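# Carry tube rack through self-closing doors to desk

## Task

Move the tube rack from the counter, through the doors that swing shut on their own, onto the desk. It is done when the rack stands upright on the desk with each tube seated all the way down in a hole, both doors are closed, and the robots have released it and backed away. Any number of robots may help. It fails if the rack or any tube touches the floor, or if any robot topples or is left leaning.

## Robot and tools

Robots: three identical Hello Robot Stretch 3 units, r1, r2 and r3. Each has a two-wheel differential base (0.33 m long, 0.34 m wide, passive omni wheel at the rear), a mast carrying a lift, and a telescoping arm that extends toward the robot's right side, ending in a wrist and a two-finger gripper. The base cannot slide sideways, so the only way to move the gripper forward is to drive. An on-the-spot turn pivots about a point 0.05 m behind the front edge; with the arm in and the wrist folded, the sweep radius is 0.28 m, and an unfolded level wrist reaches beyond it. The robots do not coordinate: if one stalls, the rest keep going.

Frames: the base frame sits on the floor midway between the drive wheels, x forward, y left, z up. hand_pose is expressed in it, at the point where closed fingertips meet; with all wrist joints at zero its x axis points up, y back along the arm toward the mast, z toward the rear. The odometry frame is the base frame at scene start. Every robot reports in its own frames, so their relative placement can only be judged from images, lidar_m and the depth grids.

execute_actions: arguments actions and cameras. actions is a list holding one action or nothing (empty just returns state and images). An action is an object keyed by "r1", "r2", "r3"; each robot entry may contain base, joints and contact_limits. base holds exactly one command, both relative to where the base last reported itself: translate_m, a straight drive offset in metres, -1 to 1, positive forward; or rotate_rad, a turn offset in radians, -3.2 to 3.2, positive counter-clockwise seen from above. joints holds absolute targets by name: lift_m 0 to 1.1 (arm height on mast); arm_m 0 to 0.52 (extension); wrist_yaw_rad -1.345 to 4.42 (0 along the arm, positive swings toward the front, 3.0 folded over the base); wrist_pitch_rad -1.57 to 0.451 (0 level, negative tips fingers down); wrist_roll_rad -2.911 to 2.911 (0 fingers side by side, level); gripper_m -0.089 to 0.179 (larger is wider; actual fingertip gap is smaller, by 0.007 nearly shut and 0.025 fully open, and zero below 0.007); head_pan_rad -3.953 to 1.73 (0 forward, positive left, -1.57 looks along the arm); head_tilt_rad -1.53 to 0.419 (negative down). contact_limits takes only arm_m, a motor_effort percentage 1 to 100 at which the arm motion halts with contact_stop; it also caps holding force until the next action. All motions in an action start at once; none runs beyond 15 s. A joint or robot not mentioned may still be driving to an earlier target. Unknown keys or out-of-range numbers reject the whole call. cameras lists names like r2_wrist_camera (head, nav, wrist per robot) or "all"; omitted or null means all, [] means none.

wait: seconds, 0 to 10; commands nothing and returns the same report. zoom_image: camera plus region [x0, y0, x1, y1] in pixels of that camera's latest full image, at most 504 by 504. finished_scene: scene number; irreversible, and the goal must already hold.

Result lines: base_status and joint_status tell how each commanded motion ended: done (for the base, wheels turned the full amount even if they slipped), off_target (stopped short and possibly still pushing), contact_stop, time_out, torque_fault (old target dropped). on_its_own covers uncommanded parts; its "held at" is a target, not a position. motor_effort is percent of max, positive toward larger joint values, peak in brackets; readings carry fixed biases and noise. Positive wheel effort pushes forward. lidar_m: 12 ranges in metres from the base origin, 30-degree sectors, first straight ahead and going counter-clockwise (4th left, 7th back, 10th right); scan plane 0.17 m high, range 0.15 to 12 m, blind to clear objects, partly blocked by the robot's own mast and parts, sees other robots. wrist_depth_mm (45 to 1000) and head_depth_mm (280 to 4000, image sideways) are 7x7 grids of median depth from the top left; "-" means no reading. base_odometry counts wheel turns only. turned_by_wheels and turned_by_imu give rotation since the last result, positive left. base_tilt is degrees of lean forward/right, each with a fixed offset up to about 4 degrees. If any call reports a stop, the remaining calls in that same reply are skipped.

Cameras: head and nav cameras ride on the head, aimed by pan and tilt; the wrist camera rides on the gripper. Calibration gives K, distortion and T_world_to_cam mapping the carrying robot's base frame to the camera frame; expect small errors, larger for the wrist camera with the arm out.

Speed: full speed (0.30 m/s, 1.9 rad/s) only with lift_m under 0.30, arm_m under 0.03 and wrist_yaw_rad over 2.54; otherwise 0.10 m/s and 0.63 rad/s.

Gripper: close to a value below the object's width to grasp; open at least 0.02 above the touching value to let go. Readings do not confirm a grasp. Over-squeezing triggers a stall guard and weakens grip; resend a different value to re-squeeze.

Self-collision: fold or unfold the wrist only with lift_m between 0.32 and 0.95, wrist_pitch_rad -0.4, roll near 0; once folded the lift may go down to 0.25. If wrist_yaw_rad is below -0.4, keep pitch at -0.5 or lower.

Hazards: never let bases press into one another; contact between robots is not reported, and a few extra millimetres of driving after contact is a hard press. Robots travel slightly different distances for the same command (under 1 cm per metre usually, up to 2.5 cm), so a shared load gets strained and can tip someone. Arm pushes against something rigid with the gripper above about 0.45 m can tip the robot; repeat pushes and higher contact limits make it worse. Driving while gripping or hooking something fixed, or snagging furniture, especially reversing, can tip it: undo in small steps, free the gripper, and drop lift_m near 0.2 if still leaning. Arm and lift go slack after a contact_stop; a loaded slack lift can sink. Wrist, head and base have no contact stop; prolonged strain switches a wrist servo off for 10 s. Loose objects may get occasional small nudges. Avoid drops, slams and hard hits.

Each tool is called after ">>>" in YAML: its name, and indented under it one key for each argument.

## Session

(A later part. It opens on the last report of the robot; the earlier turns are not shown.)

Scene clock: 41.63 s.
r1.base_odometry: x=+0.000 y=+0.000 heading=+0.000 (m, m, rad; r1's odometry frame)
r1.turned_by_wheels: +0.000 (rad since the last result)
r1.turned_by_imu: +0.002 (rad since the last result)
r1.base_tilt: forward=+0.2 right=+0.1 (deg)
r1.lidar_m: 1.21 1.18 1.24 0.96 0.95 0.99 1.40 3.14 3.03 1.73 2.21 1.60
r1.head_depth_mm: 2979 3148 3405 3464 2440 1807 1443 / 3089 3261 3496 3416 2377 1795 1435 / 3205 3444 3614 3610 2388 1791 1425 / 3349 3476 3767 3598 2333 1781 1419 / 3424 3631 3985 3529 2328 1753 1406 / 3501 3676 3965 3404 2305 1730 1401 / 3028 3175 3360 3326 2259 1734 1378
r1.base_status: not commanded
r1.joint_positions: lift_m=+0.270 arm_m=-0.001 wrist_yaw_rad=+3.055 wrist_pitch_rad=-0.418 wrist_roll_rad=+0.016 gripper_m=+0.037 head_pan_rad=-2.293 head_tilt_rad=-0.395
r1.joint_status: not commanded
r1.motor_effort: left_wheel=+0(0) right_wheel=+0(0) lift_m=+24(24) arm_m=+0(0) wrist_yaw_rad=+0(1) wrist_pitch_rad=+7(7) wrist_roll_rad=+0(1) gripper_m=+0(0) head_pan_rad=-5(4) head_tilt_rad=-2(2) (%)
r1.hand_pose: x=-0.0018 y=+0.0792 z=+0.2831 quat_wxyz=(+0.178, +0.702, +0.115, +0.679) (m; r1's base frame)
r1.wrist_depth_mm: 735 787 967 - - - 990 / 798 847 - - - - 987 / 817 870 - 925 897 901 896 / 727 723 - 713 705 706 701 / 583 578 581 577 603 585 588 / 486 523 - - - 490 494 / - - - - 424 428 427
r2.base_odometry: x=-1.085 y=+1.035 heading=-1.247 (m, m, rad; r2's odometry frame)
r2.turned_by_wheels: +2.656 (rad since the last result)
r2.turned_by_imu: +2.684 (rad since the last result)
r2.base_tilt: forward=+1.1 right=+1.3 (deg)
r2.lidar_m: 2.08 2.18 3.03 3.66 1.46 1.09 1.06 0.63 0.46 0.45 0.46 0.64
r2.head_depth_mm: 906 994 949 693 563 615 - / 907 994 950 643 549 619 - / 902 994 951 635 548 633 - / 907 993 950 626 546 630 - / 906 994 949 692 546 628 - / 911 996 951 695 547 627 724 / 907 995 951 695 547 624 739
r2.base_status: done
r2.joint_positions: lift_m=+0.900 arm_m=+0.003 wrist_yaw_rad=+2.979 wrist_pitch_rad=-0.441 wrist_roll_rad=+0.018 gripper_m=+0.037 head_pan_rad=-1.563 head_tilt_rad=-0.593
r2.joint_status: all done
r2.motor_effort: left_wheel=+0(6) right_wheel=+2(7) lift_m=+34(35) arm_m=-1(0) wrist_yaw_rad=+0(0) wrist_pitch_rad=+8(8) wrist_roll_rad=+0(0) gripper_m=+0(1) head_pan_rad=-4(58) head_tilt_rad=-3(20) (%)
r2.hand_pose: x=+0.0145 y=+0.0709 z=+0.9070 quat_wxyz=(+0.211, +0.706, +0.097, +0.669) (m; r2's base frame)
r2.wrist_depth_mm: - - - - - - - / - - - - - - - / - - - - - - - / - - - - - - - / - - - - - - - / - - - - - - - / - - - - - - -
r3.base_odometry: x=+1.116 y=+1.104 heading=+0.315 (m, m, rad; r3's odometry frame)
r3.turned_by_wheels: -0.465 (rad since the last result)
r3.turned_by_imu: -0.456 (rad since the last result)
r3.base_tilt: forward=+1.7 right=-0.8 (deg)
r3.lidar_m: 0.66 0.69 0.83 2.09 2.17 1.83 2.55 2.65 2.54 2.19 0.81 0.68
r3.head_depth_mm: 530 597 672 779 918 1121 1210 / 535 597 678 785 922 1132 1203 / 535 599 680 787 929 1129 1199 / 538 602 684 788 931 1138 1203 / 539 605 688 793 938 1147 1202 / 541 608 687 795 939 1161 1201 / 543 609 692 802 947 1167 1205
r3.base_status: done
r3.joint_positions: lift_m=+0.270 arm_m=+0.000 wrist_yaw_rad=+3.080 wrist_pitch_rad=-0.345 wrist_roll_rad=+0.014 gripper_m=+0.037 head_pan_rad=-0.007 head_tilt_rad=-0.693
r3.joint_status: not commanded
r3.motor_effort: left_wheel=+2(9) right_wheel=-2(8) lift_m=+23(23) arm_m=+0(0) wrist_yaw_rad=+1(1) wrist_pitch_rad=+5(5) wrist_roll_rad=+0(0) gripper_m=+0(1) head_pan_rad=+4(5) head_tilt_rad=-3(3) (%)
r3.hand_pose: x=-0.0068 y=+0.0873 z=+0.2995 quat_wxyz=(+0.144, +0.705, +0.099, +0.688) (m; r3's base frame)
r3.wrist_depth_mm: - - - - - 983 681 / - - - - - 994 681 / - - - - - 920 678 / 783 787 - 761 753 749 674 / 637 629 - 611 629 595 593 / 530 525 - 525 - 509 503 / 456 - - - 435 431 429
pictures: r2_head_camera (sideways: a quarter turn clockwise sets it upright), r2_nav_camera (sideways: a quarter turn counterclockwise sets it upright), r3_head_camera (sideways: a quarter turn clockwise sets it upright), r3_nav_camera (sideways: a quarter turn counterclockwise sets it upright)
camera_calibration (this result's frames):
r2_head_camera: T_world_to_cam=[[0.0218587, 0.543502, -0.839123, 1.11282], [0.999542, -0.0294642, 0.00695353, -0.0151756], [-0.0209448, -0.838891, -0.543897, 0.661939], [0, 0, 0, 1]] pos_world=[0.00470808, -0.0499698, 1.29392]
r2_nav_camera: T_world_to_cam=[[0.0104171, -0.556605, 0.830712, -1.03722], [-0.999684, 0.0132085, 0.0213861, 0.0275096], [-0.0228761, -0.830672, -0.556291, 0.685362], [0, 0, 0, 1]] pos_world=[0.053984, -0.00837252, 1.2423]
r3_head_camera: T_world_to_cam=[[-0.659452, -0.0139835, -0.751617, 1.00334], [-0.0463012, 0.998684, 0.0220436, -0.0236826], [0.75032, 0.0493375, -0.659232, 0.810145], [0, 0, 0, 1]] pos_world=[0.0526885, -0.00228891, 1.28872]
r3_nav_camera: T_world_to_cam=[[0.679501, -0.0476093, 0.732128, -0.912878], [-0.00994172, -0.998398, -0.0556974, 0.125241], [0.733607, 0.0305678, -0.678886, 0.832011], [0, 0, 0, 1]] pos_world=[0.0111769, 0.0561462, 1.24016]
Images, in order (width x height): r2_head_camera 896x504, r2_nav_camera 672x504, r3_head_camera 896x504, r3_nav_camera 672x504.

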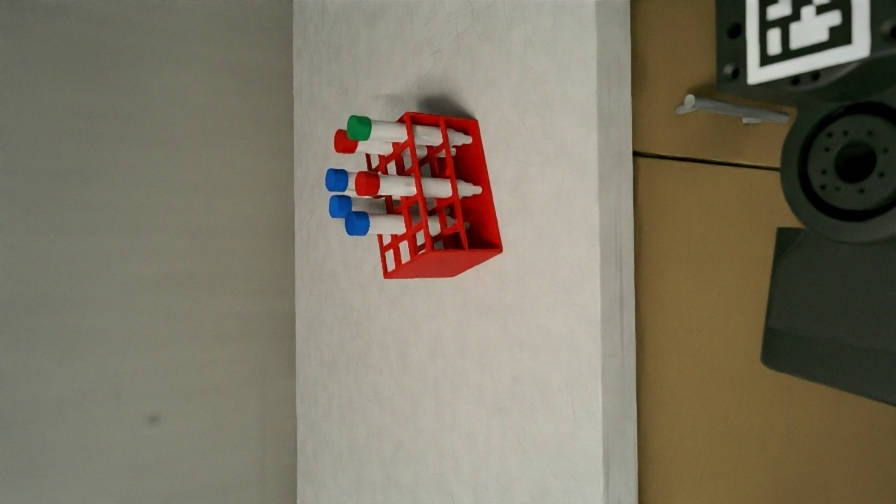

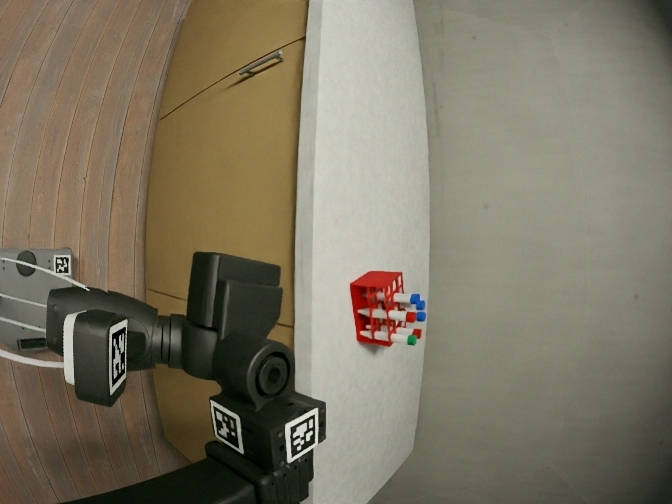

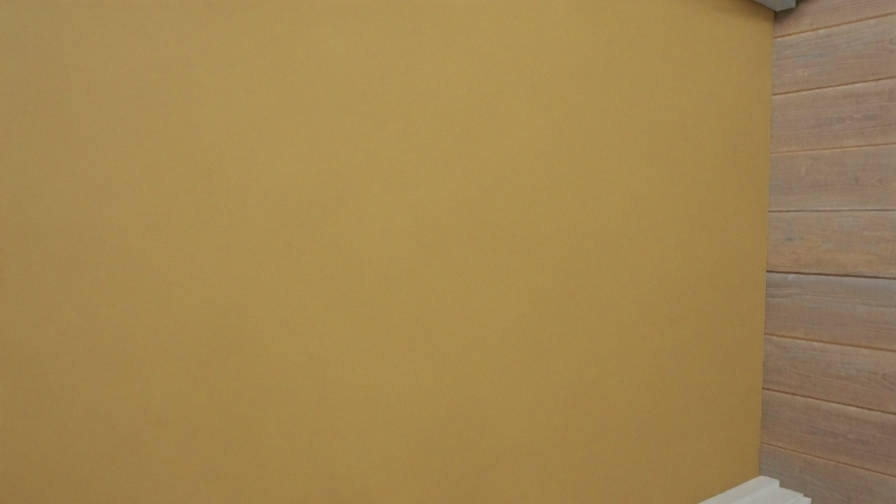

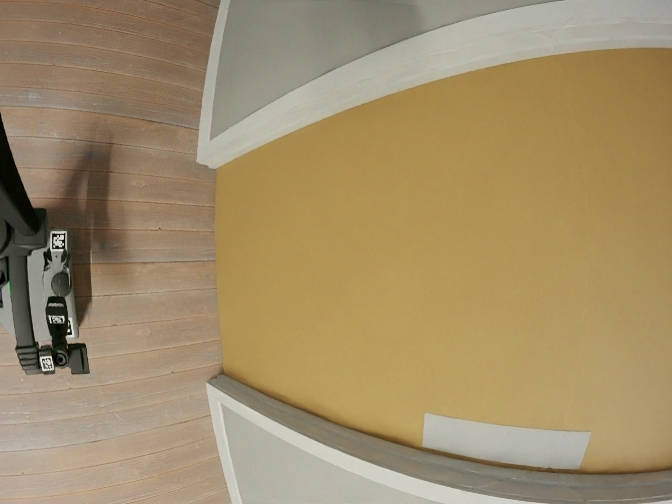

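>>> execute_actions:
  actions:
    - {"r2":{"base":{"translate_m":-0.06},"joints":{"wrist_yaw_rad":1.2,"wrist_pitch_rad":-0.4,"lift_m":0.94}},"r3":{"base":{"translate_m":0.62}},"r1":{"base":{"rotate_rad":-1.75},"joints":{"head_pan_rad":0,"head_tilt_rad":-0.6}}}
  cameras: []

>>> execute_actions:
  actions:
    - {"r2":{"joints":{"wrist_yaw_rad":0.2,"wrist_pitch_rad":0,"gripper_m":0.179,"wrist_roll_rad":0,"lift_m":0.88}},"r3":{"base":{"translate_m":0.3},"joints":{"lift_m":0.31}}}
  cameras: ["r2_head_camera","r2_wrist_camera","r3_nav_camera","r1_nav_camera"]

Scene clock: 56.47 s.
r1.base_odometry: x=+0.000 y=+0.000 heading=-1.750 (m, m, rad; r1's odometry frame)
r1.turned_by_wheels: -1.750 (rad since the last result)
r1.turned_by_imu: -1.727 (rad since the last result)
r1.base_tilt: forward=+0.2 right=+0.1 (deg)
r1.lidar_m: 2.39 2.22 1.92 1.27 1.18 1.19 1.01 0.94 0.95 1.19 2.52 3.51
r1.head_depth_mm: 3023 3508 3620 2433 1889 1511 1270 / 2745 3117 3364 2448 1863 1498 1259 / 2526 2865 3152 2420 1831 1489 1257 / 2350 2627 2908 2381 1821 1472 1240 / 2220 2450 2701 2362 1804 1464 1228 / 2125 2337 2564 2289 1776 1448 1225 / 1997 2165 2372 2279 1774 1442 1216
r1.base_status: done
r1.joint_positions: lift_m=+0.270 arm_m=-0.001 wrist_yaw_rad=+3.055 wrist_pitch_rad=-0.418 wrist_roll_rad=+0.016 gripper_m=+0.037 head_pan_rad=-0.007 head_tilt_rad=-0.593
r1.joint_status: all done
r1.motor_effort: left_wheel=+2(11) right_wheel=+0(4) lift_m=+25(24) arm_m=+1(0) wrist_yaw_rad=+0(0) wrist_pitch_rad=+8(7) wrist_roll_rad=-1(1) gripper_m=+0(1) head_pan_rad=+4(51) head_tilt_rad=-3(24) (%)
r1.hand_pose: x=-0.0018 y=+0.0792 z=+0.2831 quat_wxyz=(+0.178, +0.702, +0.115, +0.679) (m; r1's base frame)
r1.wrist_depth_mm: 899 - - - - - - / 962 - - - - - - / 926 894 - 903 923 923 896 / 717 701 - 706 713 697 716 / 586 577 573 586 599 574 572 / 485 531 - - - 488 491 / - - - - 431 428 424
r2.base_odometry: x=-1.104 y=+1.092 heading=-1.248 (m, m, rad; r2's odometry frame)
r2.turned_by_wheels: +0.000 (rad since the last result)
r2.turned_by_imu: -0.001 (rad since the last result)
r2.base_tilt: forward=+1.0 right=+1.3 (deg)
r2.lidar_m: 2.14 2.24 3.13 3.52 1.38 1.03 1.00 0.63 0.46 0.45 0.46 0.63
r2.head_depth_mm: 906 987 944 692 554 - - / 904 994 946 693 550 - - / 906 988 949 649 546 605 - / 904 994 949 631 546 623 719 / 904 993 950 626 547 625 707 / 909 991 952 694 546 611 - / 909 991 951 695 546 598 -
r2.base_status: done
r2.joint_positions: lift_m=+0.940 arm_m=+0.003 wrist_yaw_rad=+1.202 wrist_pitch_rad=-0.418 wrist_roll_rad=+0.018 gripper_m=+0.037 head_pan_rad=-1.563 head_tilt_rad=-0.593
r2.joint_status: all done
r2.motor_effort: left_wheel=-1(4) right_wheel=+2(2) lift_m=+33(35) arm_m=-1(1) wrist_yaw_rad=-3(4) wrist_pitch_rad=+10(12) wrist_roll_rad=+0(0) gripper_m=-1(0) head_pan_rad=-5(5) head_tilt_rad=-2(2) (%)
r2.hand_pose: x=+0.1879 y=-0.2285 z=+0.9521 quat_wxyz=(+0.650, +0.515, -0.493, +0.265) (m; r2's base frame)
r2.wrist_depth_mm: - - - - 961 889 716 / - - - 793 525 526 526 / - - - 877 430 365 361 / - - - 942 483 304 273 / - - - 966 443 335 236 / - - - - 619 344 250 / - - - - 578 342 267
r3.base_odometry: x=+1.706 y=+1.296 heading=+0.316 (m, m, rad; r3's odometry frame)
r3.turned_by_wheels: +0.001 (rad since the last result)
r3.turned_by_imu: -0.044 (rad since the last result)
r3.base_tilt: forward=+1.7 right=-0.7 (deg)
r3.lidar_m: - - 0.15 0.19 2.14 2.36 3.14 3.22 2.79 0.26 0.15 -
r3.head_depth_mm: - - - - - - - / - - - - - - - / - - - - - - - / - - - - - - - / - - - - - - - / - - - - - - - / - - - - - - -
r3.base_status: translate_m off_target (by the wheels' count: +0.6198 of +0.6200)
r3.joint_positions: lift_m=+0.270 arm_m=+0.000 wrist_yaw_rad=+3.079 wrist_pitch_rad=-0.345 wrist_roll_rad=+0.014 gripper_m=+0.037 head_pan_rad=+0.009 head_tilt_rad=-0.699
r3.joint_status: not commanded
r3.on_its_own: left_wheel is at rest, and its effort (+37) is outside its rest range (-18 to +18)
r3.motor_effort: left_wheel=+37(52) right_wheel=+7(26) lift_m=+23(24) arm_m=+0(0) wrist_yaw_rad=+1(1) wrist_pitch_rad=+5(5) wrist_roll_rad=+0(0) gripper_m=+0(0) head_pan_rad=-6(15) head_tilt_rad=+0(4) (%)
r3.hand_pose: x=-0.0067 y=+0.0873 z=+0.2994 quat_wxyz=(+0.144, +0.705, +0.099, +0.688) (m; r3's base frame)
r3.wrist_depth_mm: - - - 455 197 116 82 / - - - 486 203 118 83 / - - - 526 210 120 84 / 794 796 - 585 217 122 85 / 631 625 - 563 184 125 86 / 530 526 - 527 - 127 88 / 454 - - - 217 121 89
pictures: none
No camera images: the call's "cameras" was empty. Leave "cameras" out to get every camera's image.

Scene clock: 59.87 s.
r1.base_odometry: x=+0.000 y=+0.000 heading=-1.750 (m, m, rad; r1's odometry frame)
r1.turned_by_wheels: +0.000 (rad since the last result)
r1.turned_by_imu: +0.001 (rad since the last result)
r1.base_tilt: forward=+0.1 right=+0.1 (deg)
r1.lidar_m: 2.39 2.22 1.92 1.27 1.18 1.19 1.01 0.94 0.95 1.20 2.52 3.53
r1.head_depth_mm: 3027 3503 3571 2485 1883 1514 1264 / 2757 3164 3357 2451 1852 1503 1255 / 2529 2849 3172 2408 1832 1501 1241 / 2333 2610 2922 2388 1816 1483 1241 / 2225 2457 2708 2343 1801 1465 1233 / 2144 2341 2550 2310 1783 1445 1223 / 2005 2146 2366 2285 1762 1440 1217
r1.base_status: not commanded
r1.joint_positions: lift_m=+0.270 arm_m=-0.001 wrist_yaw_rad=+3.055 wrist_pitch_rad=-0.418 wrist_roll_rad=+0.016 gripper_m=+0.037 head_pan_rad=-0.007 head_tilt_rad=-0.593
r1.joint_status: not commanded
r1.motor_effort: left_wheel=+1(1) right_wheel=+0(1) lift_m=+25(24) arm_m=+1(0) wrist_yaw_rad=+0(0) wrist_pitch_rad=+7(7) wrist_roll_rad=-1(1) gripper_m=-1(0) head_pan_rad=+4(3) head_tilt_rad=-3(3) (%)
r1.hand_pose: x=-0.0018 y=+0.0792 z=+0.2831 quat_wxyz=(+0.178, +0.702, +0.115, +0.679) (m; r1's base frame)
r1.wrist_depth_mm: 894 - - - - - - / 974 - - - - - - / 889 918 - 913 896 935 892 / 716 711 - 707 706 716 710 / 587 581 578 580 596 577 578 / 499 522 - - - 486 500 / - - - - 427 426 423
r2.base_odometry: x=-1.104 y=+1.092 heading=-1.248 (m, m, rad; r2's odometry frame)
r2.turned_by_wheels: +0.000 (rad since the last result)
r2.turned_by_imu: +0.000 (rad since the last result)
r2.base_tilt: forward=+1.1 right=+1.4 (deg)
r2.lidar_m: 2.14 2.24 3.13 3.53 1.38 1.03 1.00 0.63 0.46 0.45 0.46 0.63
r2.head_depth_mm: 905 994 949 694 562 629 - / 904 991 949 693 550 632 - / 905 994 948 649 547 619 - / 904 994 949 630 546 - - / 906 990 949 623 545 627 763 / 905 993 955 693 546 626 740 / 906 998 948 694 565 622 739
r2.base_status: not commanded
r2.joint_positions: lift_m=+0.880 arm_m=+0.003 wrist_yaw_rad=+0.202 wrist_pitch_rad=-0.022 wrist_roll_rad=+0.005 gripper_m=+0.179 head_pan_rad=-1.563 head_tilt_rad=-0.593
r2.joint_status: all done
r2.motor_effort: left_wheel=-1(1) right_wheel=+2(2) lift_m=+15(30) arm_m=-1(1) wrist_yaw_rad=-3(2) wrist_pitch_rad=+12(14) wrist_roll_rad=-2(2) gripper_m=+0(96) head_pan_rad=-4(5) head_tilt_rad=-3(3) (%)
r2.hand_pose: x=+0.0299 y=-0.3981 z=+0.9894 quat_wxyz=(+0.703, +0.080, -0.704, +0.063) (m; r2's base frame)
r2.wrist_depth_mm: - 928 845 782 747 706 647 / - 958 889 805 763 719 660 / - 987 898 839 750 727 693 / 631 640 657 581 324 702 689 / 365 400 370 350 335 384 391 / 275 251 259 260 266 263 288 / 311 277 233 219 208 203 200
r3.base_odometry: x=+1.991 y=+1.389 heading=+0.316 (m, m, rad; r3's odometry frame)
r3.turned_by_wheels: +0.001 (rad since the last result)
r3.turned_by_imu: +0.005 (rad since the last result)
r3.base_tilt: forward=+1.7 right=-0.8 (deg)
r3.lidar_m: - - 0.15 0.20 2.14 2.37 3.13 3.23 2.79 0.25 0.15 -
r3.head_depth_mm: - - - - - - - / - - - - - - - / - - - - - - - / - - - - - - - / - - - - - - - / - - - - - - - / - - - - - - -
r3.base_status: translate_m off_target (by the wheels' count: +0.2998 of +0.3000)
r3.joint_positions: lift_m=+0.310 arm_m=+0.000 wrist_yaw_rad=+3.079 wrist_pitch_rad=-0.345 wrist_roll_rad=+0.014 gripper_m=+0.037 head_pan_rad=+0.012 head_tilt_rad=-0.700
r3.joint_status: all done
r3.on_its_own: left_wheel is at rest, and its effort (+33) is outside its rest range (-18 to +18)
r3.motor_effort: left_wheel=+33(44) right_wheel=+11(17) lift_m=+28(29) arm_m=+1(0) wrist_yaw_rad=+0(1) wrist_pitch_rad=+5(5) wrist_roll_rad=+0(0) gripper_m=+0(0) head_pan_rad=-6(9) head_tilt_rad=+0(0) (%)
r3.hand_pose: x=-0.0067 y=+0.0873 z=+0.3392 quat_wxyz=(+0.144, +0.705, +0.099, +0.688) (m; r3's base frame)
r3.wrist_depth_mm: - - - 452 198 116 81 / - - - 495 204 118 83 / - - - 534 211 120 84 / 885 863 - 580 217 122 85 / 694 691 - 626 184 124 86 / 576 572 567 548 - 126 87 / 498 501 - - 228 120 88
pictures: r1_nav_camera (sideways: a quarter turn counterclockwise sets it upright), r2_head_camera (sideways: a quarter turn clockwise sets it upright), r2_wrist_camera, r3_nav_camera (sideways: a quarter turn counterclockwise sets it upright)
camera_calibration (this result's frames):
r1_nav_camera: T_world_to_cam=[[0.588313, 0.0348208, 0.807883, -1.01489], [0.047637, -0.99883, 0.00836081, 0.0437037], [0.807229, 0.0335663, -0.589283, 0.720191], [0, 0, 0, 1]] pos_world=[0.0136352, 0.0548178, 1.24395]
r2_head_camera: T_world_to_cam=[[0.021859, 0.543502, -0.839124, 1.11282], [0.999542, -0.0294647, 0.00695354, -0.0151756], [-0.0209452, -0.838891, -0.543896, 0.661939], [0, 0, 0, 1]] pos_world=[0.00470806, -0.0499698, 1.29392]
r2_wrist_camera: T_world_to_cam=[[-0.973293, -0.229565, -0.000992939, -0.0567838], [-0.0476321, 0.206174, -0.977355, 1.07676], [0.224572, -0.951206, -0.211602, -0.0149482], [0, 0, 0, 1]] pos_world=[-0.000621771, -0.249255, 1.04916]
r3_nav_camera: T_world_to_cam=[[0.685931, -0.0346035, 0.726843, -0.906029], [0.00862529, -0.998412, -0.0556722, 0.125094], [0.727615, 0.0444565, -0.684544, 0.839407], [0, 0, 0, 1]] pos_world=[0.0096296, 0.0562268, 1.24012]
Images, in order (width x height): r1_nav_camera 672x504, r2_head_camera 896x504, r2_wrist_camera 644x364, r3_nav_camera 672x504.

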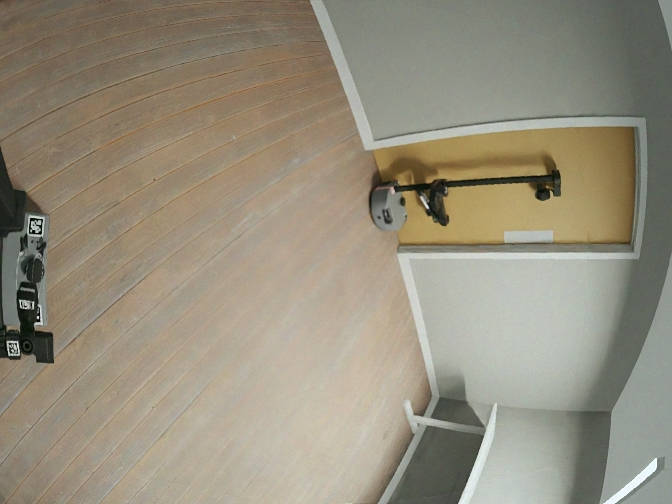

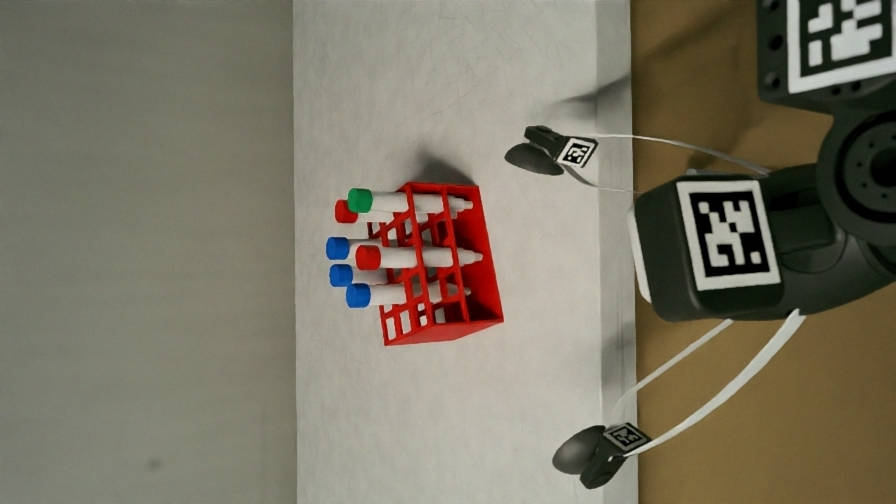

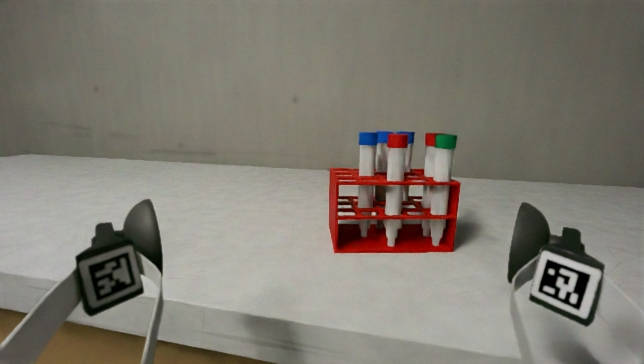

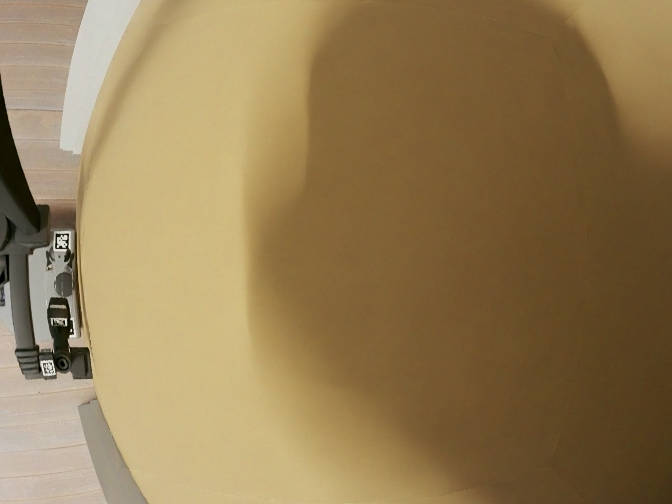

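>>> execute_actions:
  actions:
    - {"r2":{"base":{"translate_m":-0.02},"joints":{"lift_m":0.85,"arm_m":0.1}},"r3":{"base":{"translate_m":-0.3},"joints":{"lift_m":0.28,"head_tilt_rad":-1.1}}}
  cameras: ["r2_head_camera","r2_wrist_camera","r3_nav_camera"]

>>> zoom_image:
  camera: "r3_nav_camera"
  region: [168,0,672,504]

Scene clock: 73.73 s.
r1.base_odometry: x=+0.000 y=+0.000 heading=-1.750 (m, m, rad; r1's odometry frame)
r1.turned_by_wheels: +0.000 (rad since the last result)
r1.turned_by_imu: +0.001 (rad since the last result)
r1.base_tilt: forward=+0.2 right=+0.1 (deg)
r1.lidar_m: 2.01 2.03 1.92 1.27 1.18 1.19 1.02 0.94 0.95 1.20 2.52 3.51
r1.head_depth_mm: 3031 3462 3615 2467 1870 1510 1266 / 2791 3119 3336 2421 1856 1507 1259 / 2571 2829 3106 2420 1849 1481 1252 / 2386 2640 2912 2370 1818 1473 1241 / 2228 2453 2719 2238 1793 1472 1225 / 2151 2356 2439 2160 1779 1452 1224 / 1952 2150 2369 2281 1762 1445 1215
r1.base_status: not commanded
r1.joint_positions: lift_m=+0.270 arm_m=-0.001 wrist_yaw_rad=+3.055 wrist_pitch_rad=-0.418 wrist_roll_rad=+0.016 gripper_m=+0.037 head_pan_rad=-0.007 head_tilt_rad=-0.593
r1.joint_status: not commanded
r1.motor_effort: left_wheel=+1(2) right_wheel=-1(0) lift_m=+24(24) arm_m=+1(0) wrist_yaw_rad=-1(0) wrist_pitch_rad=+7(7) wrist_roll_rad=-1(0) gripper_m=-1(0) head_pan_rad=+4(4) head_tilt_rad=-4(4) (%)
r1.hand_pose: x=-0.0018 y=+0.0792 z=+0.2831 quat_wxyz=(+0.178, +0.702, +0.115, +0.679) (m; r1's base frame)
r1.wrist_depth_mm: 904 - - - - - - / 947 - - - - - - / 920 918 - 892 920 917 911 / 698 718 - 715 688 716 709 / 585 580 580 581 608 583 579 / 493 526 - - - 491 489 / - - - - 430 425 423
r2.base_odometry: x=-1.111 y=+1.111 heading=-1.248 (m, m, rad; r2's odometry frame)
r2.turned_by_wheels: +0.000 (rad since the last result)
r2.turned_by_imu: +0.000 (rad since the last result)
r2.base_tilt: forward=+1.1 right=+1.2 (deg)
r2.lidar_m: 2.17 2.26 3.16 3.45 1.35 1.00 0.98 0.63 0.46 0.45 0.47 0.63
r2.head_depth_mm: 904 987 949 692 563 - - / 905 988 951 693 563 - - / 903 988 951 693 564 - 793 / 905 992 947 624 - - 780 / 904 994 951 621 546 635 745 / 905 991 946 693 543 625 740 / 906 993 948 696 547 623 738
r2.base_status: done
r2.joint_positions: lift_m=+0.850 arm_m=+0.100 wrist_yaw_rad=+0.201 wrist_pitch_rad=-0.021 wrist_roll_rad=+0.005 gripper_m=+0.179 head_pan_rad=-1.563 head_tilt_rad=-0.593
r2.joint_status: all done
r2.motor_effort: left_wheel=+0(5) right_wheel=+2(3) lift_m=+15(15) arm_m=+3(5) wrist_yaw_rad=-1(2) wrist_pitch_rad=+11(12) wrist_roll_rad=-3(3) gripper_m=+0(1) head_pan_rad=-5(5) head_tilt_rad=-3(3) (%)
r2.hand_pose: x=+0.0296 y=-0.4952 z=+0.9598 quat_wxyz=(+0.703, +0.079, -0.704, +0.063) (m; r2's base frame)
r2.wrist_depth_mm: 863 810 760 696 651 611 581 / 919 841 771 721 676 637 595 / 957 867 787 743 254 650 611 / 496 502 515 258 232 545 556 / 288 316 294 267 247 304 309 / 214 191 204 206 208 209 226 / 149 156 157 158 159 160 157
r3.base_odometry: x=+1.706 y=+1.296 heading=+0.316 (m, m, rad; r3's odometry frame)
r3.turned_by_wheels: +0.000 (rad since the last result)
r3.turned_by_imu: -0.001 (rad since the last result)
r3.base_tilt: forward=+1.7 right=-0.8 (deg)
r3.lidar_m: 0.35 0.36 0.49 0.95 2.13 2.09 2.86 2.94 2.69 1.22 0.52 0.37
r3.head_depth_mm: 319 385 485 660 1017 1192 1097 / 319 386 487 658 1016 1189 1131 / 319 386 485 659 1020 1198 1138 / 319 386 486 659 1016 1201 1138 / 319 385 486 660 1017 1201 1135 / 319 385 485 660 1019 1211 1116 / 319 385 487 656 1019 1208 1115
r3.base_status: done
r3.joint_positions: lift_m=+0.280 arm_m=+0.000 wrist_yaw_rad=+3.079 wrist_pitch_rad=-0.345 wrist_roll_rad=+0.014 gripper_m=+0.037 head_pan_rad=+0.007 head_tilt_rad=-1.087
r3.joint_status: all done
r3.motor_effort: left_wheel=+1(23) right_wheel=+1(9) lift_m=+22(23) arm_m=+0(0) wrist_yaw_rad=+1(1) wrist_pitch_rad=+5(6) wrist_roll_rad=+0(0) gripper_m=+0(0) head_pan_rad=-5(7) head_tilt_rad=-5(26) (%)
r3.hand_pose: x=-0.0067 y=+0.0872 z=+0.3094 quat_wxyz=(+0.144, +0.705, +0.099, +0.688) (m; r3's base frame)
r3.wrist_depth_mm: - - - - 773 485 406 / - - - - 794 525 407 / - - - - 806 559 415 / 829 810 - 789 713 591 422 / 650 643 - 636 650 584 426 / 540 535 530 531 - 521 431 / 459 - - - 449 442 417
pictures: r2_head_camera (sideways: a quarter turn clockwise sets it upright), r2_wrist_camera, r3_nav_camera (sideways: a quarter turn counterclockwise sets it upright)
camera_calibration (this result's frames):
r2_head_camera: T_world_to_cam=[[0.021896, 0.5435, -0.839124, 1.11282], [0.99954, -0.0295327, 0.00695354, -0.0151756], [-0.0210023, -0.838889, -0.543896, 0.661939], [0, 0, 0, 1]] pos_world=[0.00470465, -0.0499697, 1.29392]
r2_wrist_camera: T_world_to_cam=[[-0.973578, -0.228352, -0.000901813, -0.0788956], [-0.0471845, 0.205032, -0.977617, 1.06746], [0.223426, -0.951744, -0.210389, -0.114984], [0, 0, 0, 1]] pos_world=[-0.000753228, -0.346314, 1.01931]
r3_nav_camera: T_world_to_cam=[[0.909391, -0.0366301, 0.414326, -0.500239], [-0.0173319, -0.998587, -0.0502428, 0.118157], [0.415581, 0.0385093, -0.908741, 1.13278], [0, 0, 0, 1]] pos_world=[-0.0138027, 0.0560438, 1.24261]
Images, in order (width x height): r2_head_camera 896x504, r2_wrist_camera 644x364, r3_nav_camera 672x504.

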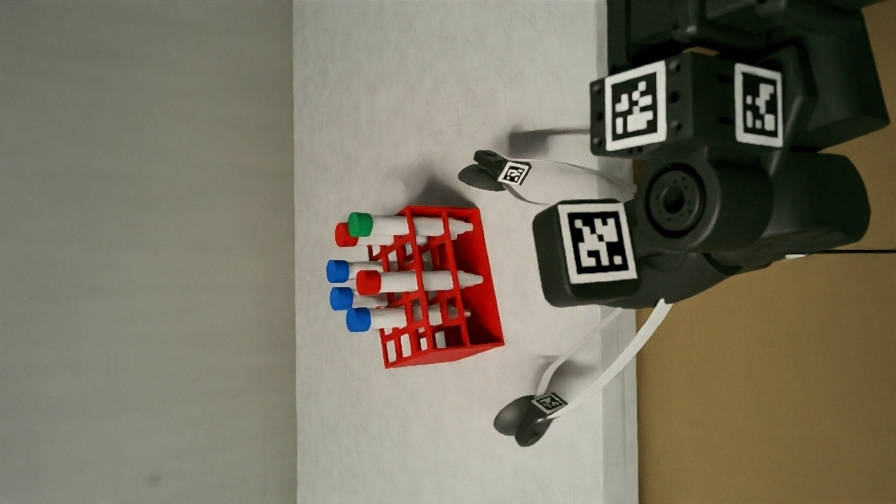

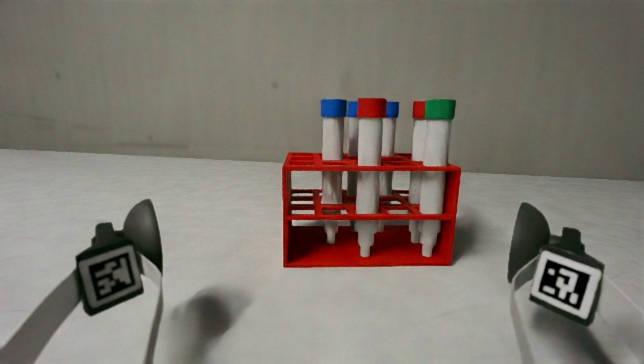

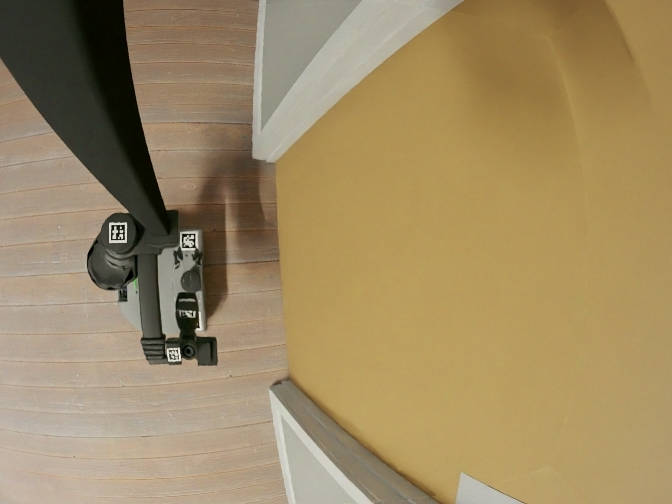

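Region (168, 0, 672, 504) of r3_nav_camera's 672x504 image, scaled by 1.000.

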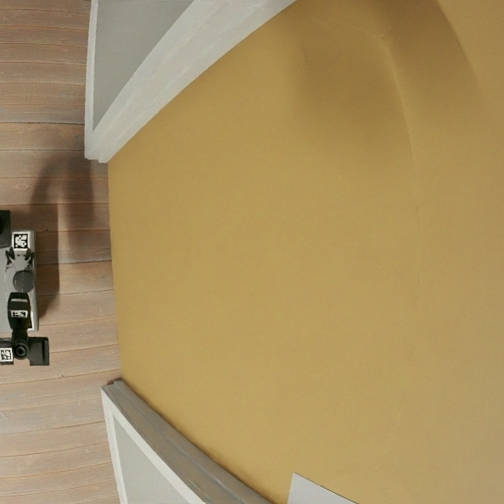

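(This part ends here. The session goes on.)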